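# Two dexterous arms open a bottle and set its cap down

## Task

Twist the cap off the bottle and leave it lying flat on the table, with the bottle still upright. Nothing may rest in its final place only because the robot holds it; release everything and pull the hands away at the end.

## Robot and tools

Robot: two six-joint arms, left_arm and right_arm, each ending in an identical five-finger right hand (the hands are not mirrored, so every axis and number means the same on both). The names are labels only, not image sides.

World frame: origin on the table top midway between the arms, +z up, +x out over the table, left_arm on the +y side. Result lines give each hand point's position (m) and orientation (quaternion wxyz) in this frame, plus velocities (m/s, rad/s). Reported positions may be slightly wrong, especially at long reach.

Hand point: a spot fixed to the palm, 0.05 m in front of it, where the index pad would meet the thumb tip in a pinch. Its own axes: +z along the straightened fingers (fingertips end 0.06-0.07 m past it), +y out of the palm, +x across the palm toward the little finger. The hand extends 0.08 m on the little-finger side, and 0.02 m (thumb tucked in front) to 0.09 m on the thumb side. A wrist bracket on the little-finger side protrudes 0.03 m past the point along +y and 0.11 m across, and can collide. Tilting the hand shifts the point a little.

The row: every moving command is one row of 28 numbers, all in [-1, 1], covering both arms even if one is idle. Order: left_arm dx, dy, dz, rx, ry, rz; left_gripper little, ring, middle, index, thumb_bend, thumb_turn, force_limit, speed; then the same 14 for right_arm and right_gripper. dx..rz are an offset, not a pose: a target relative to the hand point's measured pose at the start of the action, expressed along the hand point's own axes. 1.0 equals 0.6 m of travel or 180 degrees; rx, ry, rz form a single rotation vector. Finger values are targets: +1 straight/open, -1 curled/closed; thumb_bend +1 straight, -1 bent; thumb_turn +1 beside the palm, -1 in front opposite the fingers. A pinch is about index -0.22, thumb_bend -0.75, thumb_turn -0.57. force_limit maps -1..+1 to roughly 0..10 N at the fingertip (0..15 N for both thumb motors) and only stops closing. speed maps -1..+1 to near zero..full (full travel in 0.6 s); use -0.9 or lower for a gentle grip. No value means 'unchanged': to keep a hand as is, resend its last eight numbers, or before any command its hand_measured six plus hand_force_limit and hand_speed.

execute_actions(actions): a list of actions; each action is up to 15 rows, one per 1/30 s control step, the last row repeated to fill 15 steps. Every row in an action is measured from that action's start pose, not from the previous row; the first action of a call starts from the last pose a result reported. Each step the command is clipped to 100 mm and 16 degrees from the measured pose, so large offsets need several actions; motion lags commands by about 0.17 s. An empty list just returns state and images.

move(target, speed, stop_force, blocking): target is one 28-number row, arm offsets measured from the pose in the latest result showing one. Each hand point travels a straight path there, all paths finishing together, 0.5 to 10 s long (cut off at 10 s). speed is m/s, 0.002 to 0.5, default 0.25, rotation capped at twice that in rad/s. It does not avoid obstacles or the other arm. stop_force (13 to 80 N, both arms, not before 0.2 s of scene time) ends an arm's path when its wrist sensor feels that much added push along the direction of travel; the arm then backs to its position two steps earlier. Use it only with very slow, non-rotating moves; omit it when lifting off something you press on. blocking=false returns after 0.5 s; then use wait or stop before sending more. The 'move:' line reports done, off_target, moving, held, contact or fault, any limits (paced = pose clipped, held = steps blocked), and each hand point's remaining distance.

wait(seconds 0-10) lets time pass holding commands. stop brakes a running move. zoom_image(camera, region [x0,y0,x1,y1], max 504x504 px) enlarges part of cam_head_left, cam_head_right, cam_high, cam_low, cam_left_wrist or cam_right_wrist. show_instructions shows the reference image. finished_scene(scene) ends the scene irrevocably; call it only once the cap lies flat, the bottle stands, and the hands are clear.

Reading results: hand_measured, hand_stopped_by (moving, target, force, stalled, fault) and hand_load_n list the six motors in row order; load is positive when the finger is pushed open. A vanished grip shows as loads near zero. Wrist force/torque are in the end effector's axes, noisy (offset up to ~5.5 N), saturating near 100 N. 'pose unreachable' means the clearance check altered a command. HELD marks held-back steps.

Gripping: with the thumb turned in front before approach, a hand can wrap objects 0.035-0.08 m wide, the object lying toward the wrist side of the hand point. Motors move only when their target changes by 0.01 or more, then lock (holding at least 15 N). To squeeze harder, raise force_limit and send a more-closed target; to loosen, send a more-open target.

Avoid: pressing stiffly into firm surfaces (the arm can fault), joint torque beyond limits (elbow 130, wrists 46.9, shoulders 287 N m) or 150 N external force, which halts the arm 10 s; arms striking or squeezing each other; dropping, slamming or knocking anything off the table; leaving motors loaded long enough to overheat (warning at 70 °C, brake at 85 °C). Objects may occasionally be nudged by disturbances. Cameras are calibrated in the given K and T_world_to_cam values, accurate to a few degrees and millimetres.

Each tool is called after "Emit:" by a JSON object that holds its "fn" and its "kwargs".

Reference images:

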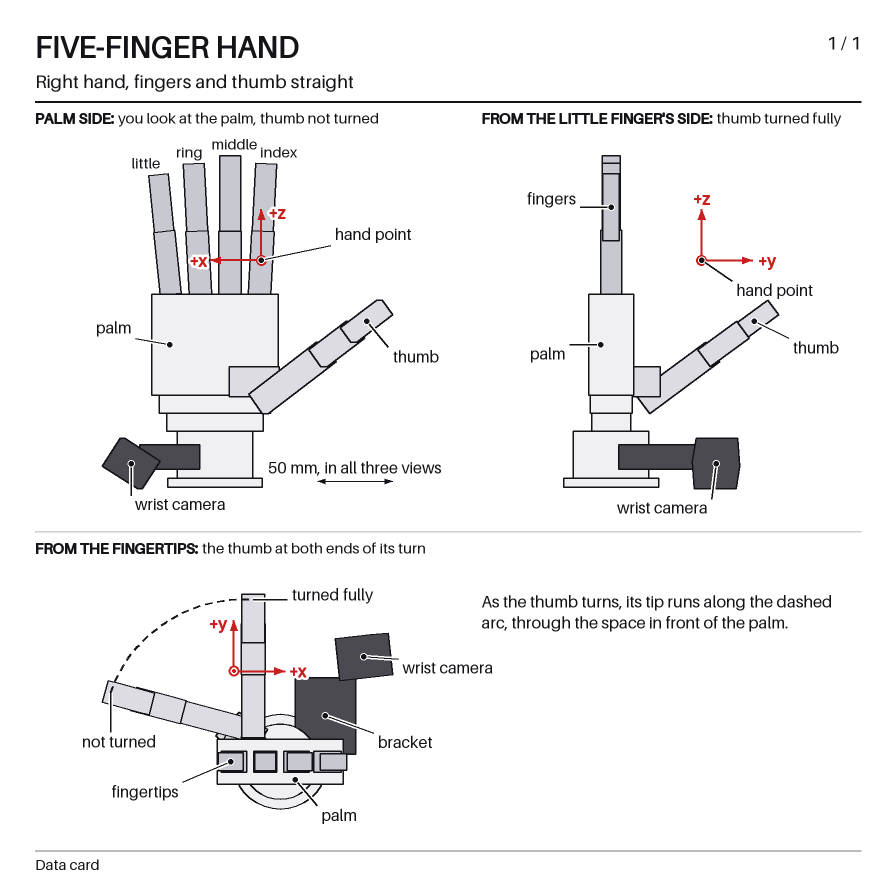

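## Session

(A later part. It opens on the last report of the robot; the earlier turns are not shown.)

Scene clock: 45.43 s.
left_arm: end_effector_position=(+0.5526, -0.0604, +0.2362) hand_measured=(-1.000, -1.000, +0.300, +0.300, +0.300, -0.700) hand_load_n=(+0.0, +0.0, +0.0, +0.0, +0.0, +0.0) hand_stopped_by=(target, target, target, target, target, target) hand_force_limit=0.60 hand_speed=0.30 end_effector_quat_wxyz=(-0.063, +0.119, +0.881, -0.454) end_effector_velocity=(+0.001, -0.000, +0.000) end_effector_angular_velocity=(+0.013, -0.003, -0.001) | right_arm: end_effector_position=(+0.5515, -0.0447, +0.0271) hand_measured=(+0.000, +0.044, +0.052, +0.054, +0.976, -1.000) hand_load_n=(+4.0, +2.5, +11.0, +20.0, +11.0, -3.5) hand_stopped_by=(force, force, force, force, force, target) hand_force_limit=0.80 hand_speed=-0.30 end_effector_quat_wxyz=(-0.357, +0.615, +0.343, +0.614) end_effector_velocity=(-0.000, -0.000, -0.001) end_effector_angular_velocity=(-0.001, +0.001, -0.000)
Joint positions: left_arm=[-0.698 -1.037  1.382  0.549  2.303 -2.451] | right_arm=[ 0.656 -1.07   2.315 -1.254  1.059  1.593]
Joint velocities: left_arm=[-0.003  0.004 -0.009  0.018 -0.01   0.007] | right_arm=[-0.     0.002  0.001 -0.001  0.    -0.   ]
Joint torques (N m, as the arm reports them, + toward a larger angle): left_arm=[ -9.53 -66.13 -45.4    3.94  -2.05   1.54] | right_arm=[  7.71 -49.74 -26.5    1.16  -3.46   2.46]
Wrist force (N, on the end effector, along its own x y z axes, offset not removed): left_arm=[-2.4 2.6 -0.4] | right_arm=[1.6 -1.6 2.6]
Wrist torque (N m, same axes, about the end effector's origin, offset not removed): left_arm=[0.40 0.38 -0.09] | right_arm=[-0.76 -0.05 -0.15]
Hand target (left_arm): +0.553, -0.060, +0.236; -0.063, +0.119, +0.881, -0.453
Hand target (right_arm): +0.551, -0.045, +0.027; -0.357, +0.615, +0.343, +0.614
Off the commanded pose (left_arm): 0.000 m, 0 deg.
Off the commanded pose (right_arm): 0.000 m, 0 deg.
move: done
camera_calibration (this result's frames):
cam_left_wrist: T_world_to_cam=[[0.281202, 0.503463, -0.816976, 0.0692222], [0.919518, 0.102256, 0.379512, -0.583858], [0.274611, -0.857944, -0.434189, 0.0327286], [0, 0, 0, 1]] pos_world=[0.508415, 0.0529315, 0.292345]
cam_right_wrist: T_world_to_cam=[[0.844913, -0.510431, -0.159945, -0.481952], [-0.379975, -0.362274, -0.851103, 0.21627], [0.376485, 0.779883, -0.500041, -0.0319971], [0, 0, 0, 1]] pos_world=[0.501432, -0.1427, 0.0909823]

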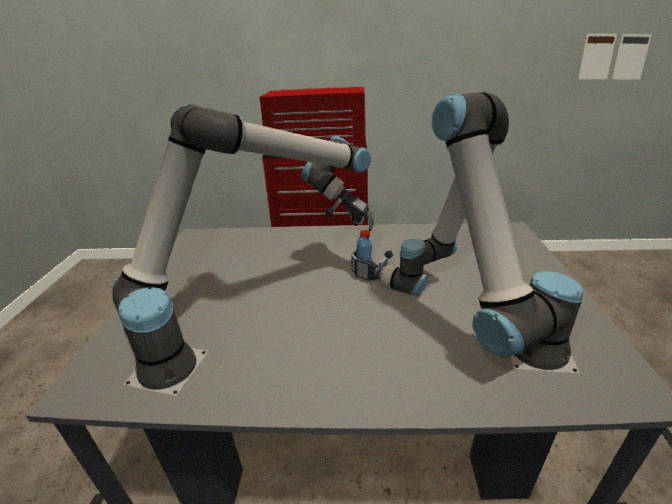

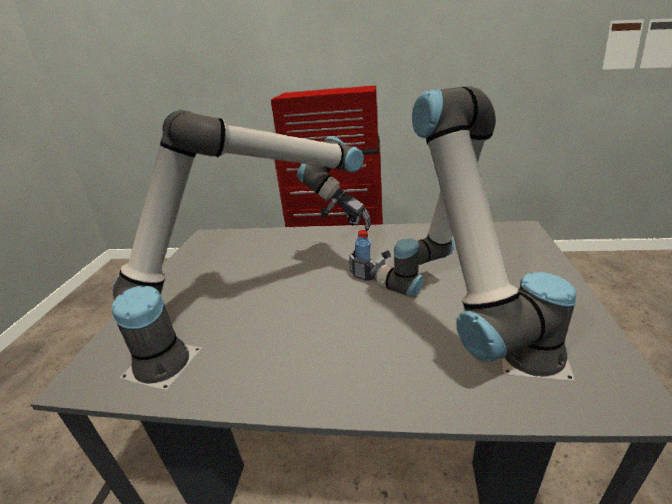

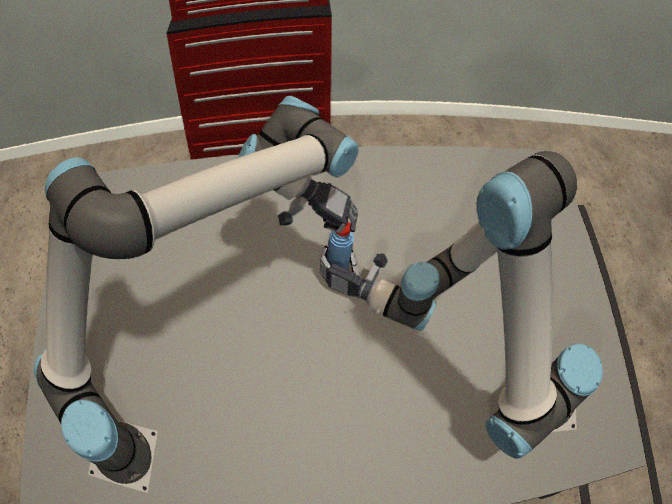

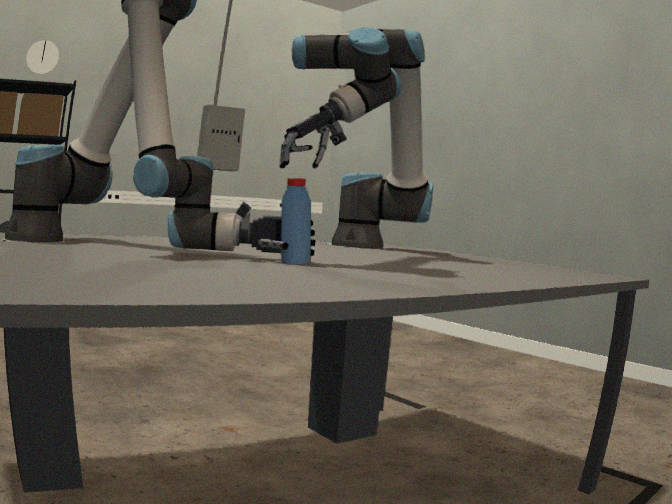

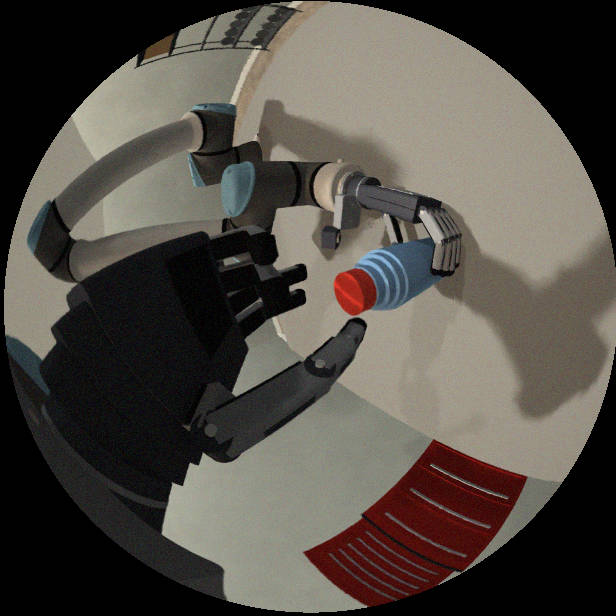

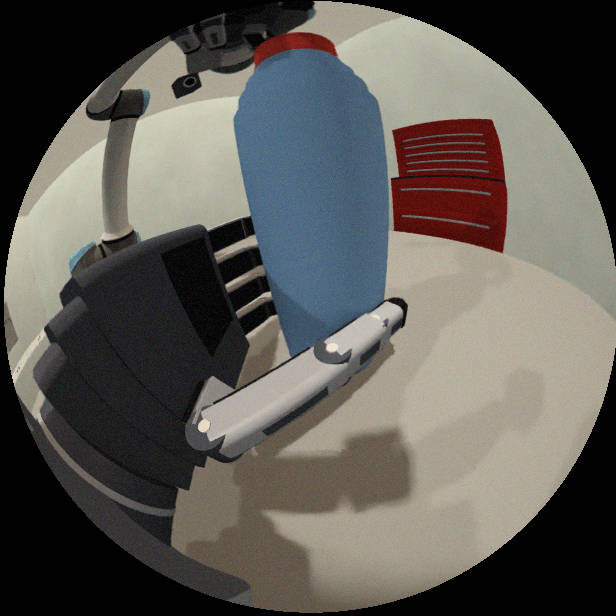

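Emit:
{"fn": "move", "kwargs": {"target": [-0.004,0.046,0.05,0,0,0,-1,-1,0.3,0.3,0.3,-0.7,0.6,0.3, 0,0,0,0,0,0,-1,-1,-1,-1,-1,-1,0.8,-0.3], "speed": 0.05, "stop_force": 15}}

Emit:
{"fn": "execute_actions", "kwargs": {"actions": [[[0,0,0,0,0,0,-1,-1,-0.6,-0.6,-1,-0.7,0.6,-0.5, 0,0,0,0,0,0,-1,-1,-1,-1,-1,-1,0.8,-0.3]],[[0,0,0,0,0,0,-1,-1,-0.6,-0.6,-1,-0.7,0.6,-0.5, 0,0,0,0,0,0,-1,-1,-1,-1,-1,-1,0.8,-0.3]],[[0,0,0,0,0,0,-1,-1,-0.6,-0.6,-1,-0.7,0.6,-0.5, 0,0,0,0,0,0,-1,-1,-1,-1,-1,-1,0.8,-0.3]]]}}

Emit:
{"fn": "move", "kwargs": {"target": [0,0,0,0,-0.41,-0.29,-1,-1,-0.6,-0.6,-1,-0.7,0.6,-0.5, 0,0,0,0,0,0,-1,-1,-1,-1,-1,-1,0.8,-0.3], "speed": 0.25}}

Scene clock: 47.37 s.
left_arm: end_effector_position=(+0.5526, -0.0692, +0.1966) hand_measured=(-1.000, -1.000, +0.300, +0.300, +0.300, -0.700) hand_load_n=(+0.0, +0.0, +0.0, +0.0, +0.0, +0.0) hand_stopped_by=(target, target, target, target, target, target) hand_force_limit=0.60 hand_speed=0.30 end_effector_quat_wxyz=(-0.063, +0.119, +0.881, -0.454) end_effector_velocity=(-0.000, -0.001, -0.002) end_effector_angular_velocity=(+0.001, +0.000, -0.000) | right_arm: end_effector_position=(+0.5515, -0.0447, +0.0271) hand_measured=(+0.000, +0.044, +0.052, +0.054, +0.976, -1.000) hand_load_n=(+4.0, +2.5, +11.0, +20.0, +11.0, -3.5) hand_stopped_by=(force, force, force, force, force, target) hand_force_limit=0.80 hand_speed=-0.30 end_effector_quat_wxyz=(-0.357, +0.615, +0.343, +0.614) end_effector_velocity=(-0.001, -0.001, -0.001) end_effector_angular_velocity=(-0.001, +0.002, -0.000)
Joint positions: left_arm=[-0.705 -1.006  1.405  0.49   2.299 -2.459] | right_arm=[ 0.656 -1.07   2.315 -1.254  1.059  1.593]
Joint velocities: left_arm=[-0.001  0.002  0.002 -0.003 -0.001 -0.001] | right_arm=[ 0.    -0.     0.002  0.001  0.     0.   ]
Joint torques (N m, as the arm reports them, + toward a larger angle): left_arm=[-12.31 -68.27 -29.26   0.16  -1.79  -1.89] | right_arm=[  8.28 -47.99 -25.51   1.51  -2.79   2.84]
Wrist force (N, on the end effector, along its own x y z axes, offset not removed): left_arm=[1.3 -0.5 -2.9] | right_arm=[2.6 -8.1 2.9]
Wrist torque (N m, same axes, about the end effector's origin, offset not removed): left_arm=[-0.07 -0.05 0.16] | right_arm=[-1.62 -0.16 -0.23]
Hand target (left_arm): +0.553, -0.069, +0.196; -0.063, +0.119, +0.881, -0.454
Hand target (right_arm): +0.551, -0.045, +0.027; -0.357, +0.615, +0.343, +0.614
Off the commanded pose (left_arm): 0.000 m, 0 deg.
Off the commanded pose (right_arm): 0.000 m, 0 deg.
move: done
camera_calibration (this result's frames):
cam_left_wrist: T_world_to_cam=[[0.281211, 0.503472, -0.816968, 0.0412848], [0.919518, 0.102239, 0.379517, -0.567906], [0.274602, -0.857941, -0.434201, 0.00809962], [0, 0, 0, 1]] pos_world=[0.508366, 0.0442256, 0.252775]
cam_right_wrist: T_world_to_cam=[[0.844913, -0.510431, -0.159945, -0.481952], [-0.379975, -0.362274, -0.851103, 0.21627], [0.376485, 0.779883, -0.500041, -0.0319971], [0, 0, 0, 1]] pos_world=[0.501432, -0.1427, 0.0909824]

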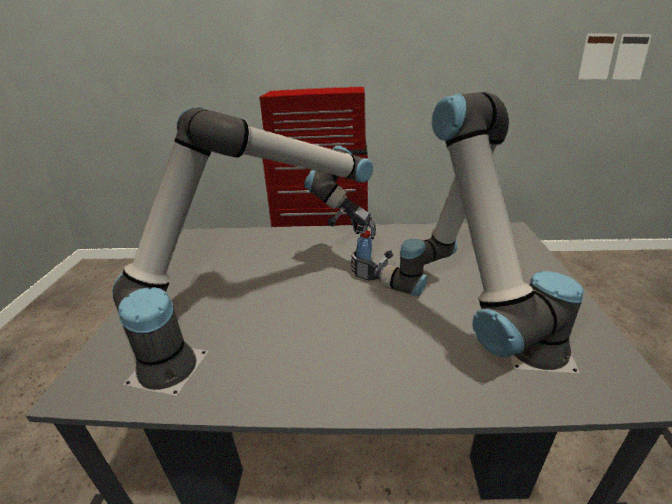

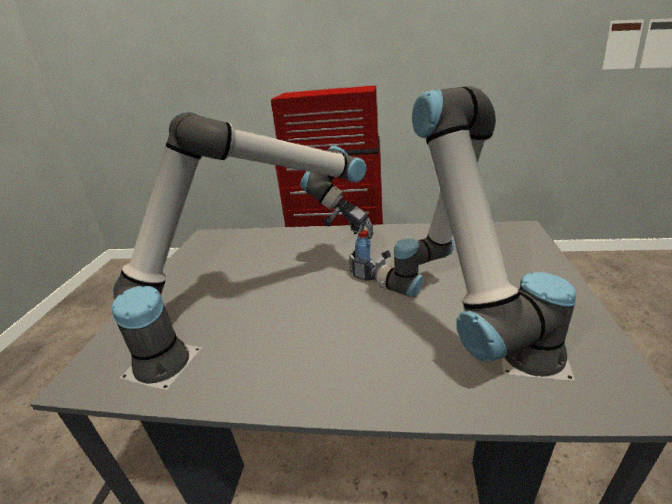

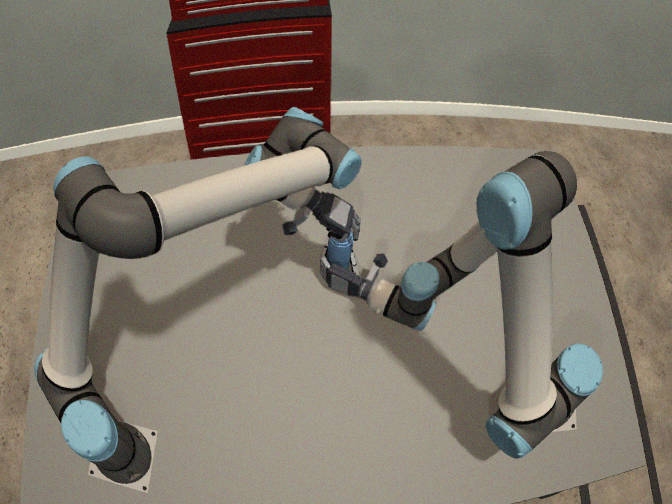

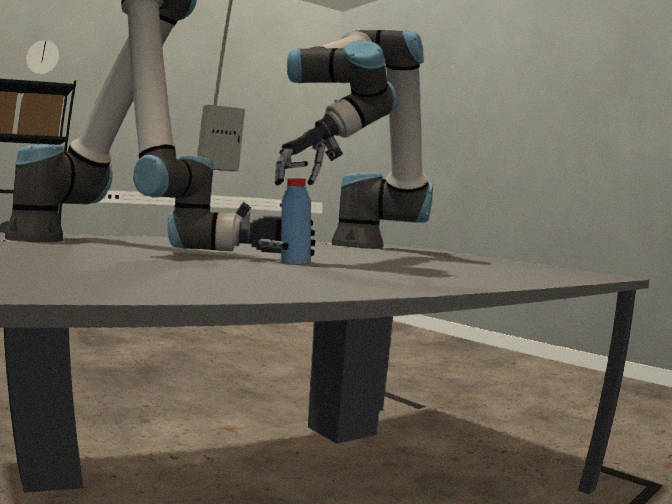

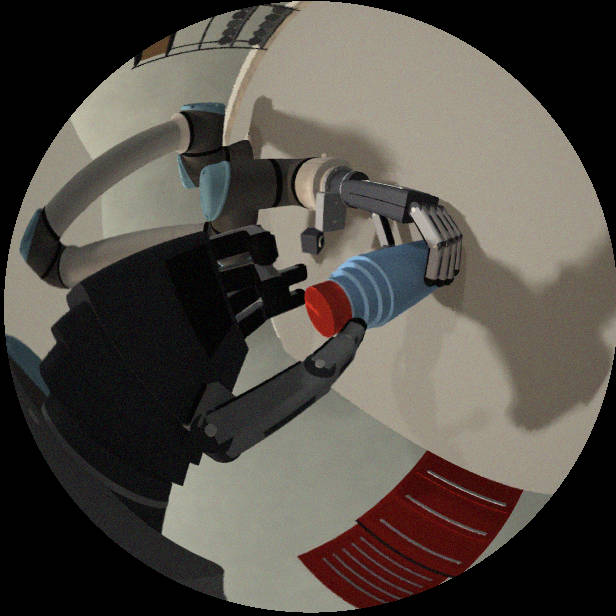

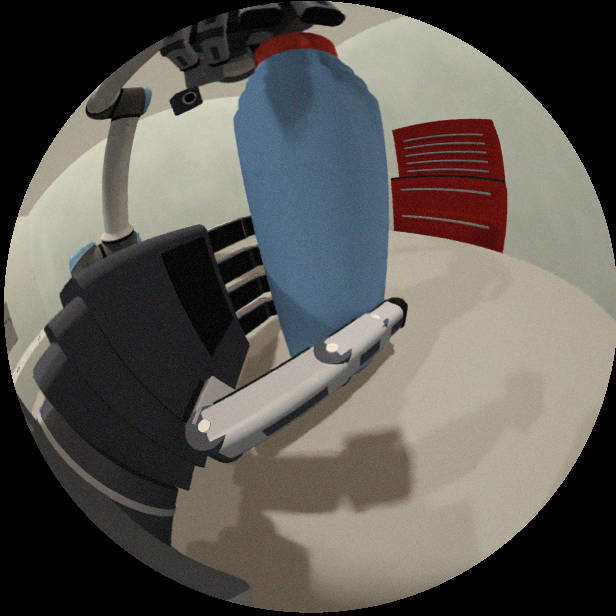

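Scene clock: 48.87 s.
left_arm: end_effector_position=(+0.5526, -0.0692, +0.1966) hand_measured=(-1.000, -1.000, +0.002, +0.084, +0.096, -0.700) hand_load_n=(+0.0, +0.0, +10.5, +9.5, +12.0, +2.0) hand_stopped_by=(target, target, force, force, force, target) hand_force_limit=0.60 hand_speed=-0.50 end_effector_quat_wxyz=(-0.063, +0.119, +0.881, -0.454) end_effector_velocity=(+0.000, +0.000, +0.000) end_effector_angular_velocity=(-0.001, +0.000, +0.000) | right_arm: end_effector_position=(+0.5515, -0.0446, +0.0271) hand_measured=(+0.000, +0.044, +0.052, +0.054, +0.976, -1.000) hand_load_n=(+11.0, +6.5, +11.5, +17.0, +11.0, -10.5) hand_stopped_by=(force, force, force, force, force, target) hand_force_limit=0.80 hand_speed=-0.30 end_effector_quat_wxyz=(-0.357, +0.615, +0.343, +0.614) end_effector_velocity=(+0.000, +0.000, +0.000) end_effector_angular_velocity=(+0.000, -0.000, -0.000)
Joint positions: left_arm=[-0.705 -1.006  1.405  0.49   2.299 -2.459] | right_arm=[ 0.656 -1.07   2.315 -1.254  1.058  1.593]
Joint velocities: left_arm=[ 0.    -0.     0.    -0.     0.001 -0.   ] | right_arm=[ 0.    -0.    -0.001  0.001  0.    -0.   ]
Joint torques (N m, as the arm reports them, + toward a larger angle): left_arm=[ -4.05 -83.33 -33.37   3.55  -1.25  -1.07] | right_arm=[  9.52 -48.89 -24.53   0.88  -1.2    2.53]
Wrist force (N, on the end effector, along its own x y z axes, offset not removed): left_arm=[1.6 -6.1 5.6] | right_arm=[-1.6 -1.8 9.1]
Wrist torque (N m, same axes, about the end effector's origin, offset not removed): left_arm=[0.14 -0.06 0.04] | right_arm=[-0.11 -1.17 -0.30]
Hand target (left_arm): +0.553, -0.069, +0.197; -0.063, +0.119, +0.881, -0.454
Hand target (right_arm): +0.551, -0.045, +0.027; -0.357, +0.615, +0.343, +0.614
Off the commanded pose (left_arm): 0.000 m, 0 deg.
Off the commanded pose (right_arm): 0.000 m, 0 deg.
Step readings (end_effector_position; steps 1 to 15: 1st action; 16 to 30: 2nd action; 31 to 45: 3rd action):
0: left_arm (+0.5526, -0.0692, +0.1966) | right_arm (+0.5515, -0.0447, +0.0271)
1: left_arm (+0.5526, -0.0692, +0.1966) | right_arm (+0.5515, -0.0447, +0.0271)
2: left_arm (+0.5526, -0.0692, +0.1966) | right_arm (+0.5515, -0.0447, +0.0271)
4: left_arm (+0.5526, -0.0692, +0.1966) | right_arm (+0.5515, -0.0447, +0.0271)
8: left_arm (+0.5526, -0.0692, +0.1966) | right_arm (+0.5515, -0.0447, +0.0271)
15: left_arm (+0.5526, -0.0692, +0.1966) | right_arm (+0.5515, -0.0447, +0.0271)
16: left_arm (+0.5526, -0.0692, +0.1966) | right_arm (+0.5515, -0.0447, +0.0271)
17: left_arm (+0.5526, -0.0692, +0.1966) | right_arm (+0.5515, -0.0446, +0.0271)
19: left_arm (+0.5526, -0.0692, +0.1966) | right_arm (+0.5515, -0.0446, +0.0271)
23: left_arm (+0.5526, -0.0692, +0.1966) | right_arm (+0.5515, -0.0446, +0.0271)
30: left_arm (+0.5526, -0.0692, +0.1966) | right_arm (+0.5515, -0.0446, +0.0271)
31: left_arm (+0.5526, -0.0692, +0.1966) | right_arm (+0.5515, -0.0446, +0.0271)
32: left_arm (+0.5526, -0.0692, +0.1966) | right_arm (+0.5515, -0.0446, +0.0271)
34: left_arm (+0.5526, -0.0692, +0.1966) | right_arm (+0.5515, -0.0446, +0.0271)
38: left_arm (+0.5526, -0.0692, +0.1966) | right_arm (+0.5515, -0.0446, +0.0271)
45: end_effector_position above
camera_calibration (this result's frames):
cam_left_wrist: T_world_to_cam=[[0.281236, 0.503449, -0.816973, 0.0412394], [0.91952, 0.102208, 0.379521, -0.567851], [0.274571, -0.857958, -0.434187, 0.00804978], [0, 0, 0, 1]] pos_world=[0.508342, 0.0441833, 0.252698]
cam_right_wrist: T_world_to_cam=[[0.844945, -0.510378, -0.159942, -0.481954], [-0.379948, -0.362296, -0.851106, 0.216261], [0.376439, 0.779908, -0.500038, -0.0319784], [0, 0, 0, 1]] pos_world=[0.501431, -0.142688, 0.0909853]

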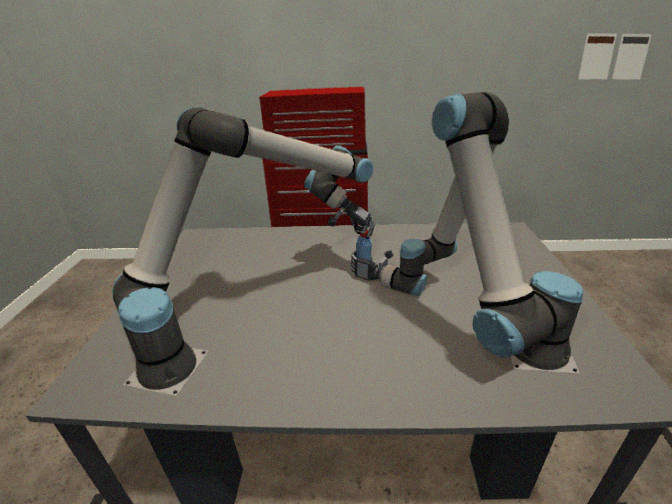

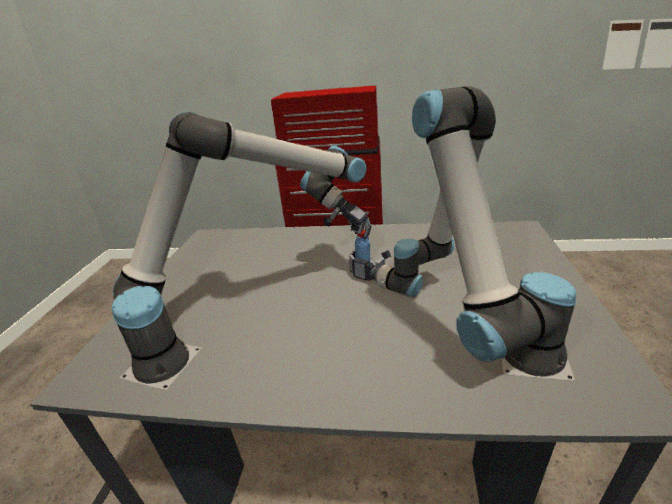

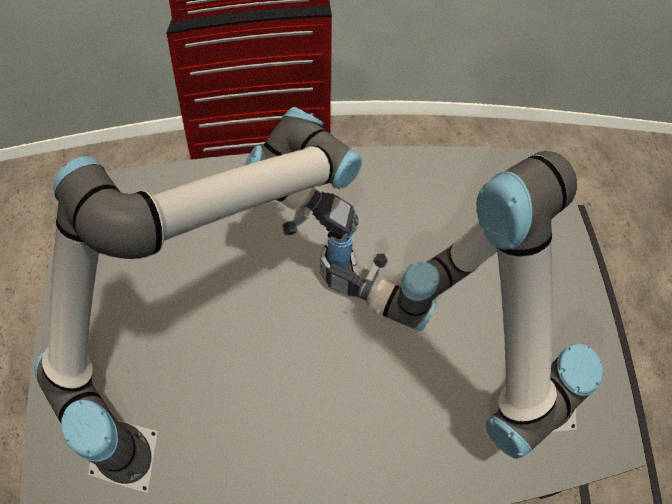

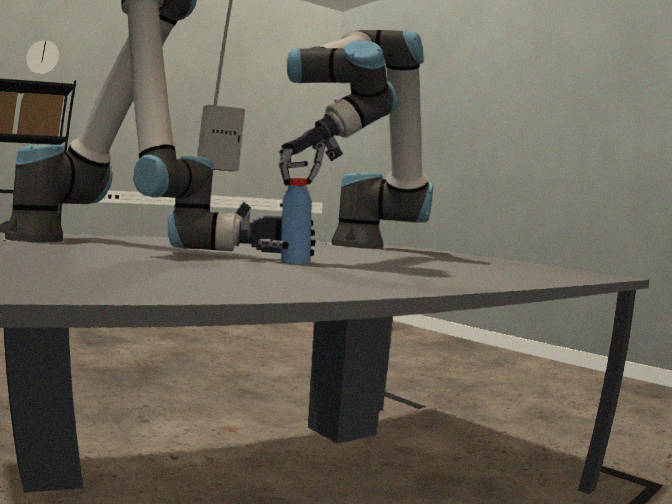

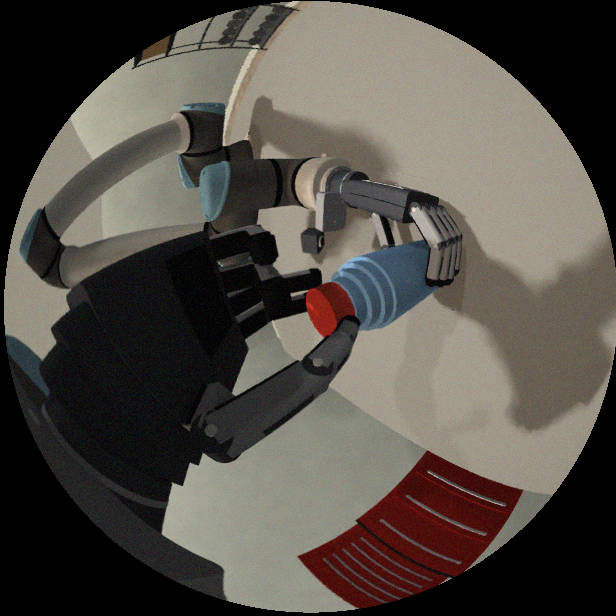

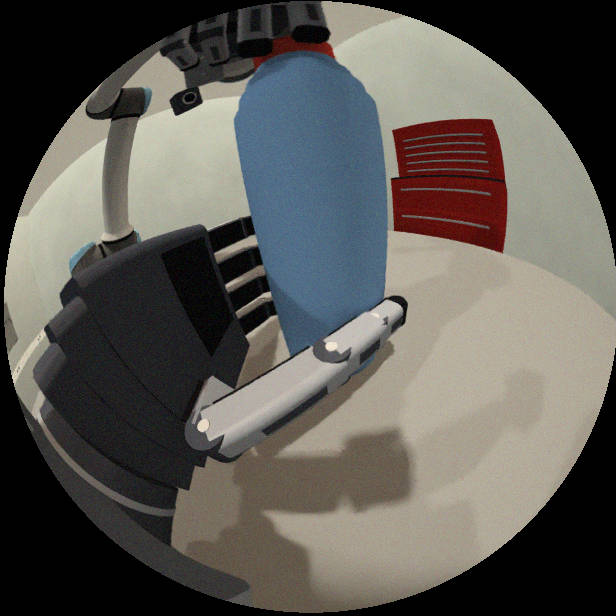

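Scene clock: 52.60 s.
left_arm: end_effector_position=(+0.5527, -0.0692, +0.1968) hand_measured=(-1.000, -1.000, +0.002, +0.084, +0.096, -0.700) hand_load_n=(+0.0, +0.0, +4.5, +10.5, +12.0, +1.5) hand_stopped_by=(target, target, force, force, force, target) hand_force_limit=0.60 hand_speed=-0.50 end_effector_quat_wxyz=(-0.279, +0.539, -0.706, +0.364) end_effector_velocity=(-0.000, +0.000, -0.001) end_effector_angular_velocity=(+0.003, +0.004, +0.016) | right_arm: end_effector_position=(+0.5515, -0.0446, +0.0271) hand_measured=(+0.000, +0.044, +0.052, +0.054, +0.976, -1.000) hand_load_n=(+10.5, +6.0, +11.0, +17.0, +10.5, -8.0) hand_stopped_by=(force, force, force, force, force, target) hand_force_limit=0.80 hand_speed=-0.30 end_effector_quat_wxyz=(-0.357, +0.615, +0.343, +0.614) end_effector_velocity=(+0.000, -0.000, +0.000) end_effector_angular_velocity=(+0.001, -0.001, -0.000)
Joint positions: left_arm=[-1.051 -1.027  1.441  0.484  0.833 -3.841] | right_arm=[ 0.656 -1.07   2.315 -1.254  1.058  1.593]
Joint velocities: left_arm=[-0.001  0.008 -0.01   0.02  -0.008 -0.02 ] | right_arm=[-0.     0.     0.    -0.001  0.    -0.   ]
Joint torques (N m, as the arm reports them, + toward a larger angle): left_arm=[ -8.41 -64.61 -37.62   6.94  -3.84  -1.27] | right_arm=[  7.92 -48.55 -13.34   0.75   1.11   2.75]
Wrist force (N, on the end effector, along its own x y z axes, offset not removed): left_arm=[6.2 -8.2 0.4] | right_arm=[-6.2 -9.8 7.3]
Wrist torque (N m, same axes, about the end effector's origin, offset not removed): left_arm=[0.11 0.48 -0.17] | right_arm=[-0.29 -1.05 -0.98]
Hand target (left_arm): +0.553, -0.069, +0.197; +0.280, -0.540, +0.705, -0.364
Hand target (right_arm): +0.551, -0.045, +0.027; -0.357, +0.615, +0.343, +0.614
Off the commanded pose (left_arm): 0.000 m, 0 deg.
Off the commanded pose (right_arm): 0.000 m, 0 deg.
move: done
camera_calibration (this result's frames):
cam_left_wrist: T_world_to_cam=[[-0.503028, 0.281898, -0.817005, 0.459473], [-0.107545, 0.917548, 0.382805, 0.0553881], [0.857553, 0.280426, -0.431235, -0.235898], [0, 0, 0, 1]] pos_world=[0.439379, -0.114194, 0.252461]
cam_right_wrist: T_world_to_cam=[[0.844953, -0.510366, -0.15994, -0.481958], [-0.37994, -0.362299, -0.851108, 0.216263], [0.37643, 0.779914, -0.500035, -0.031978], [0, 0, 0, 1]] pos_world=[0.501436, -0.142683, 0.0909884]

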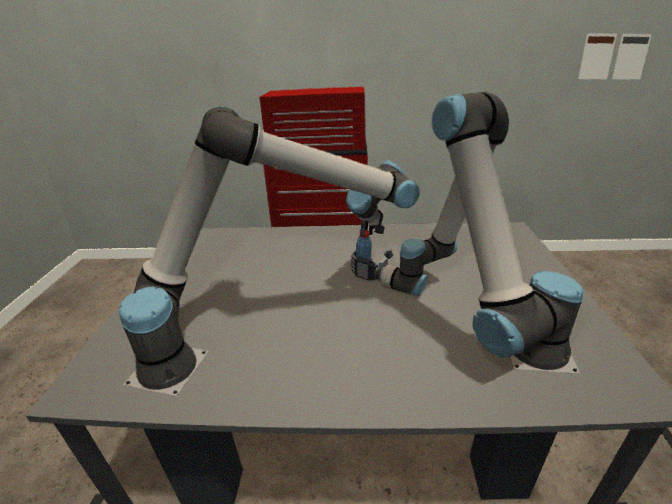

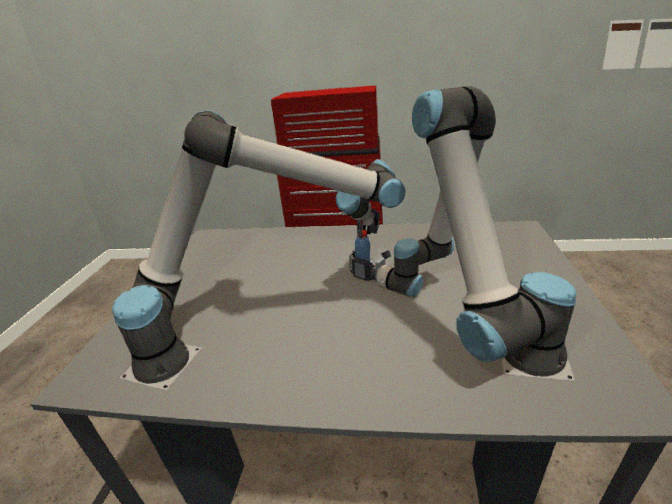

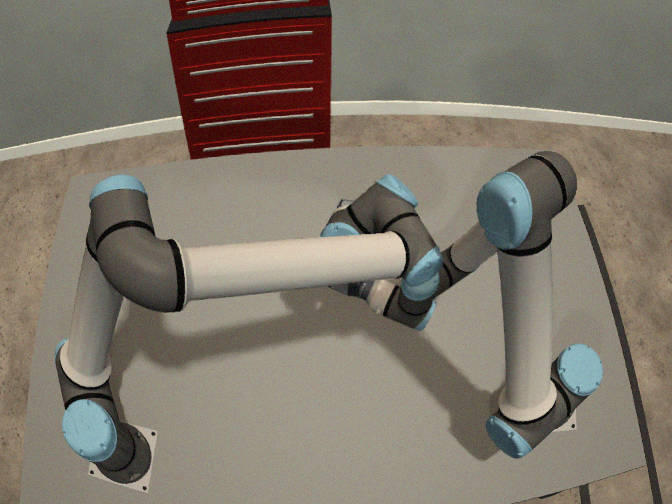

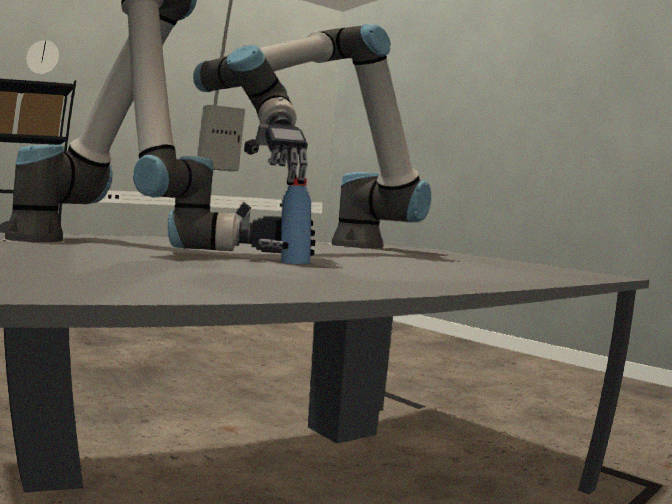

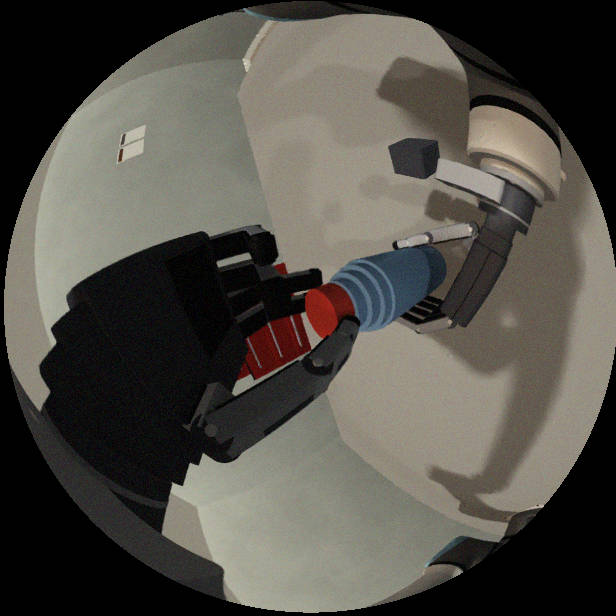

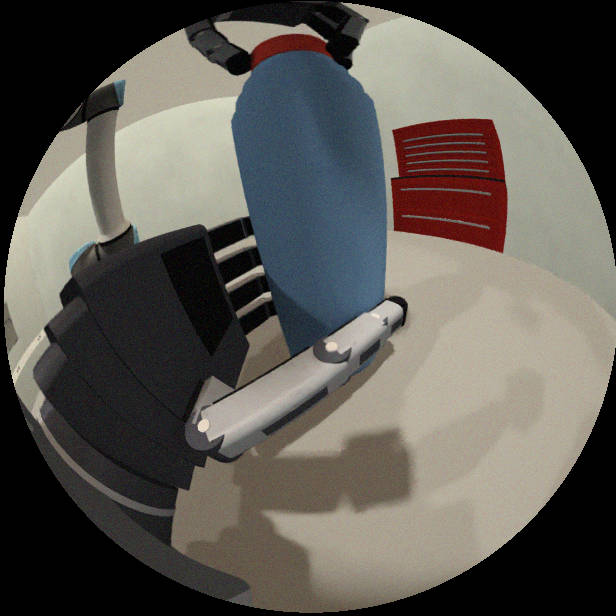

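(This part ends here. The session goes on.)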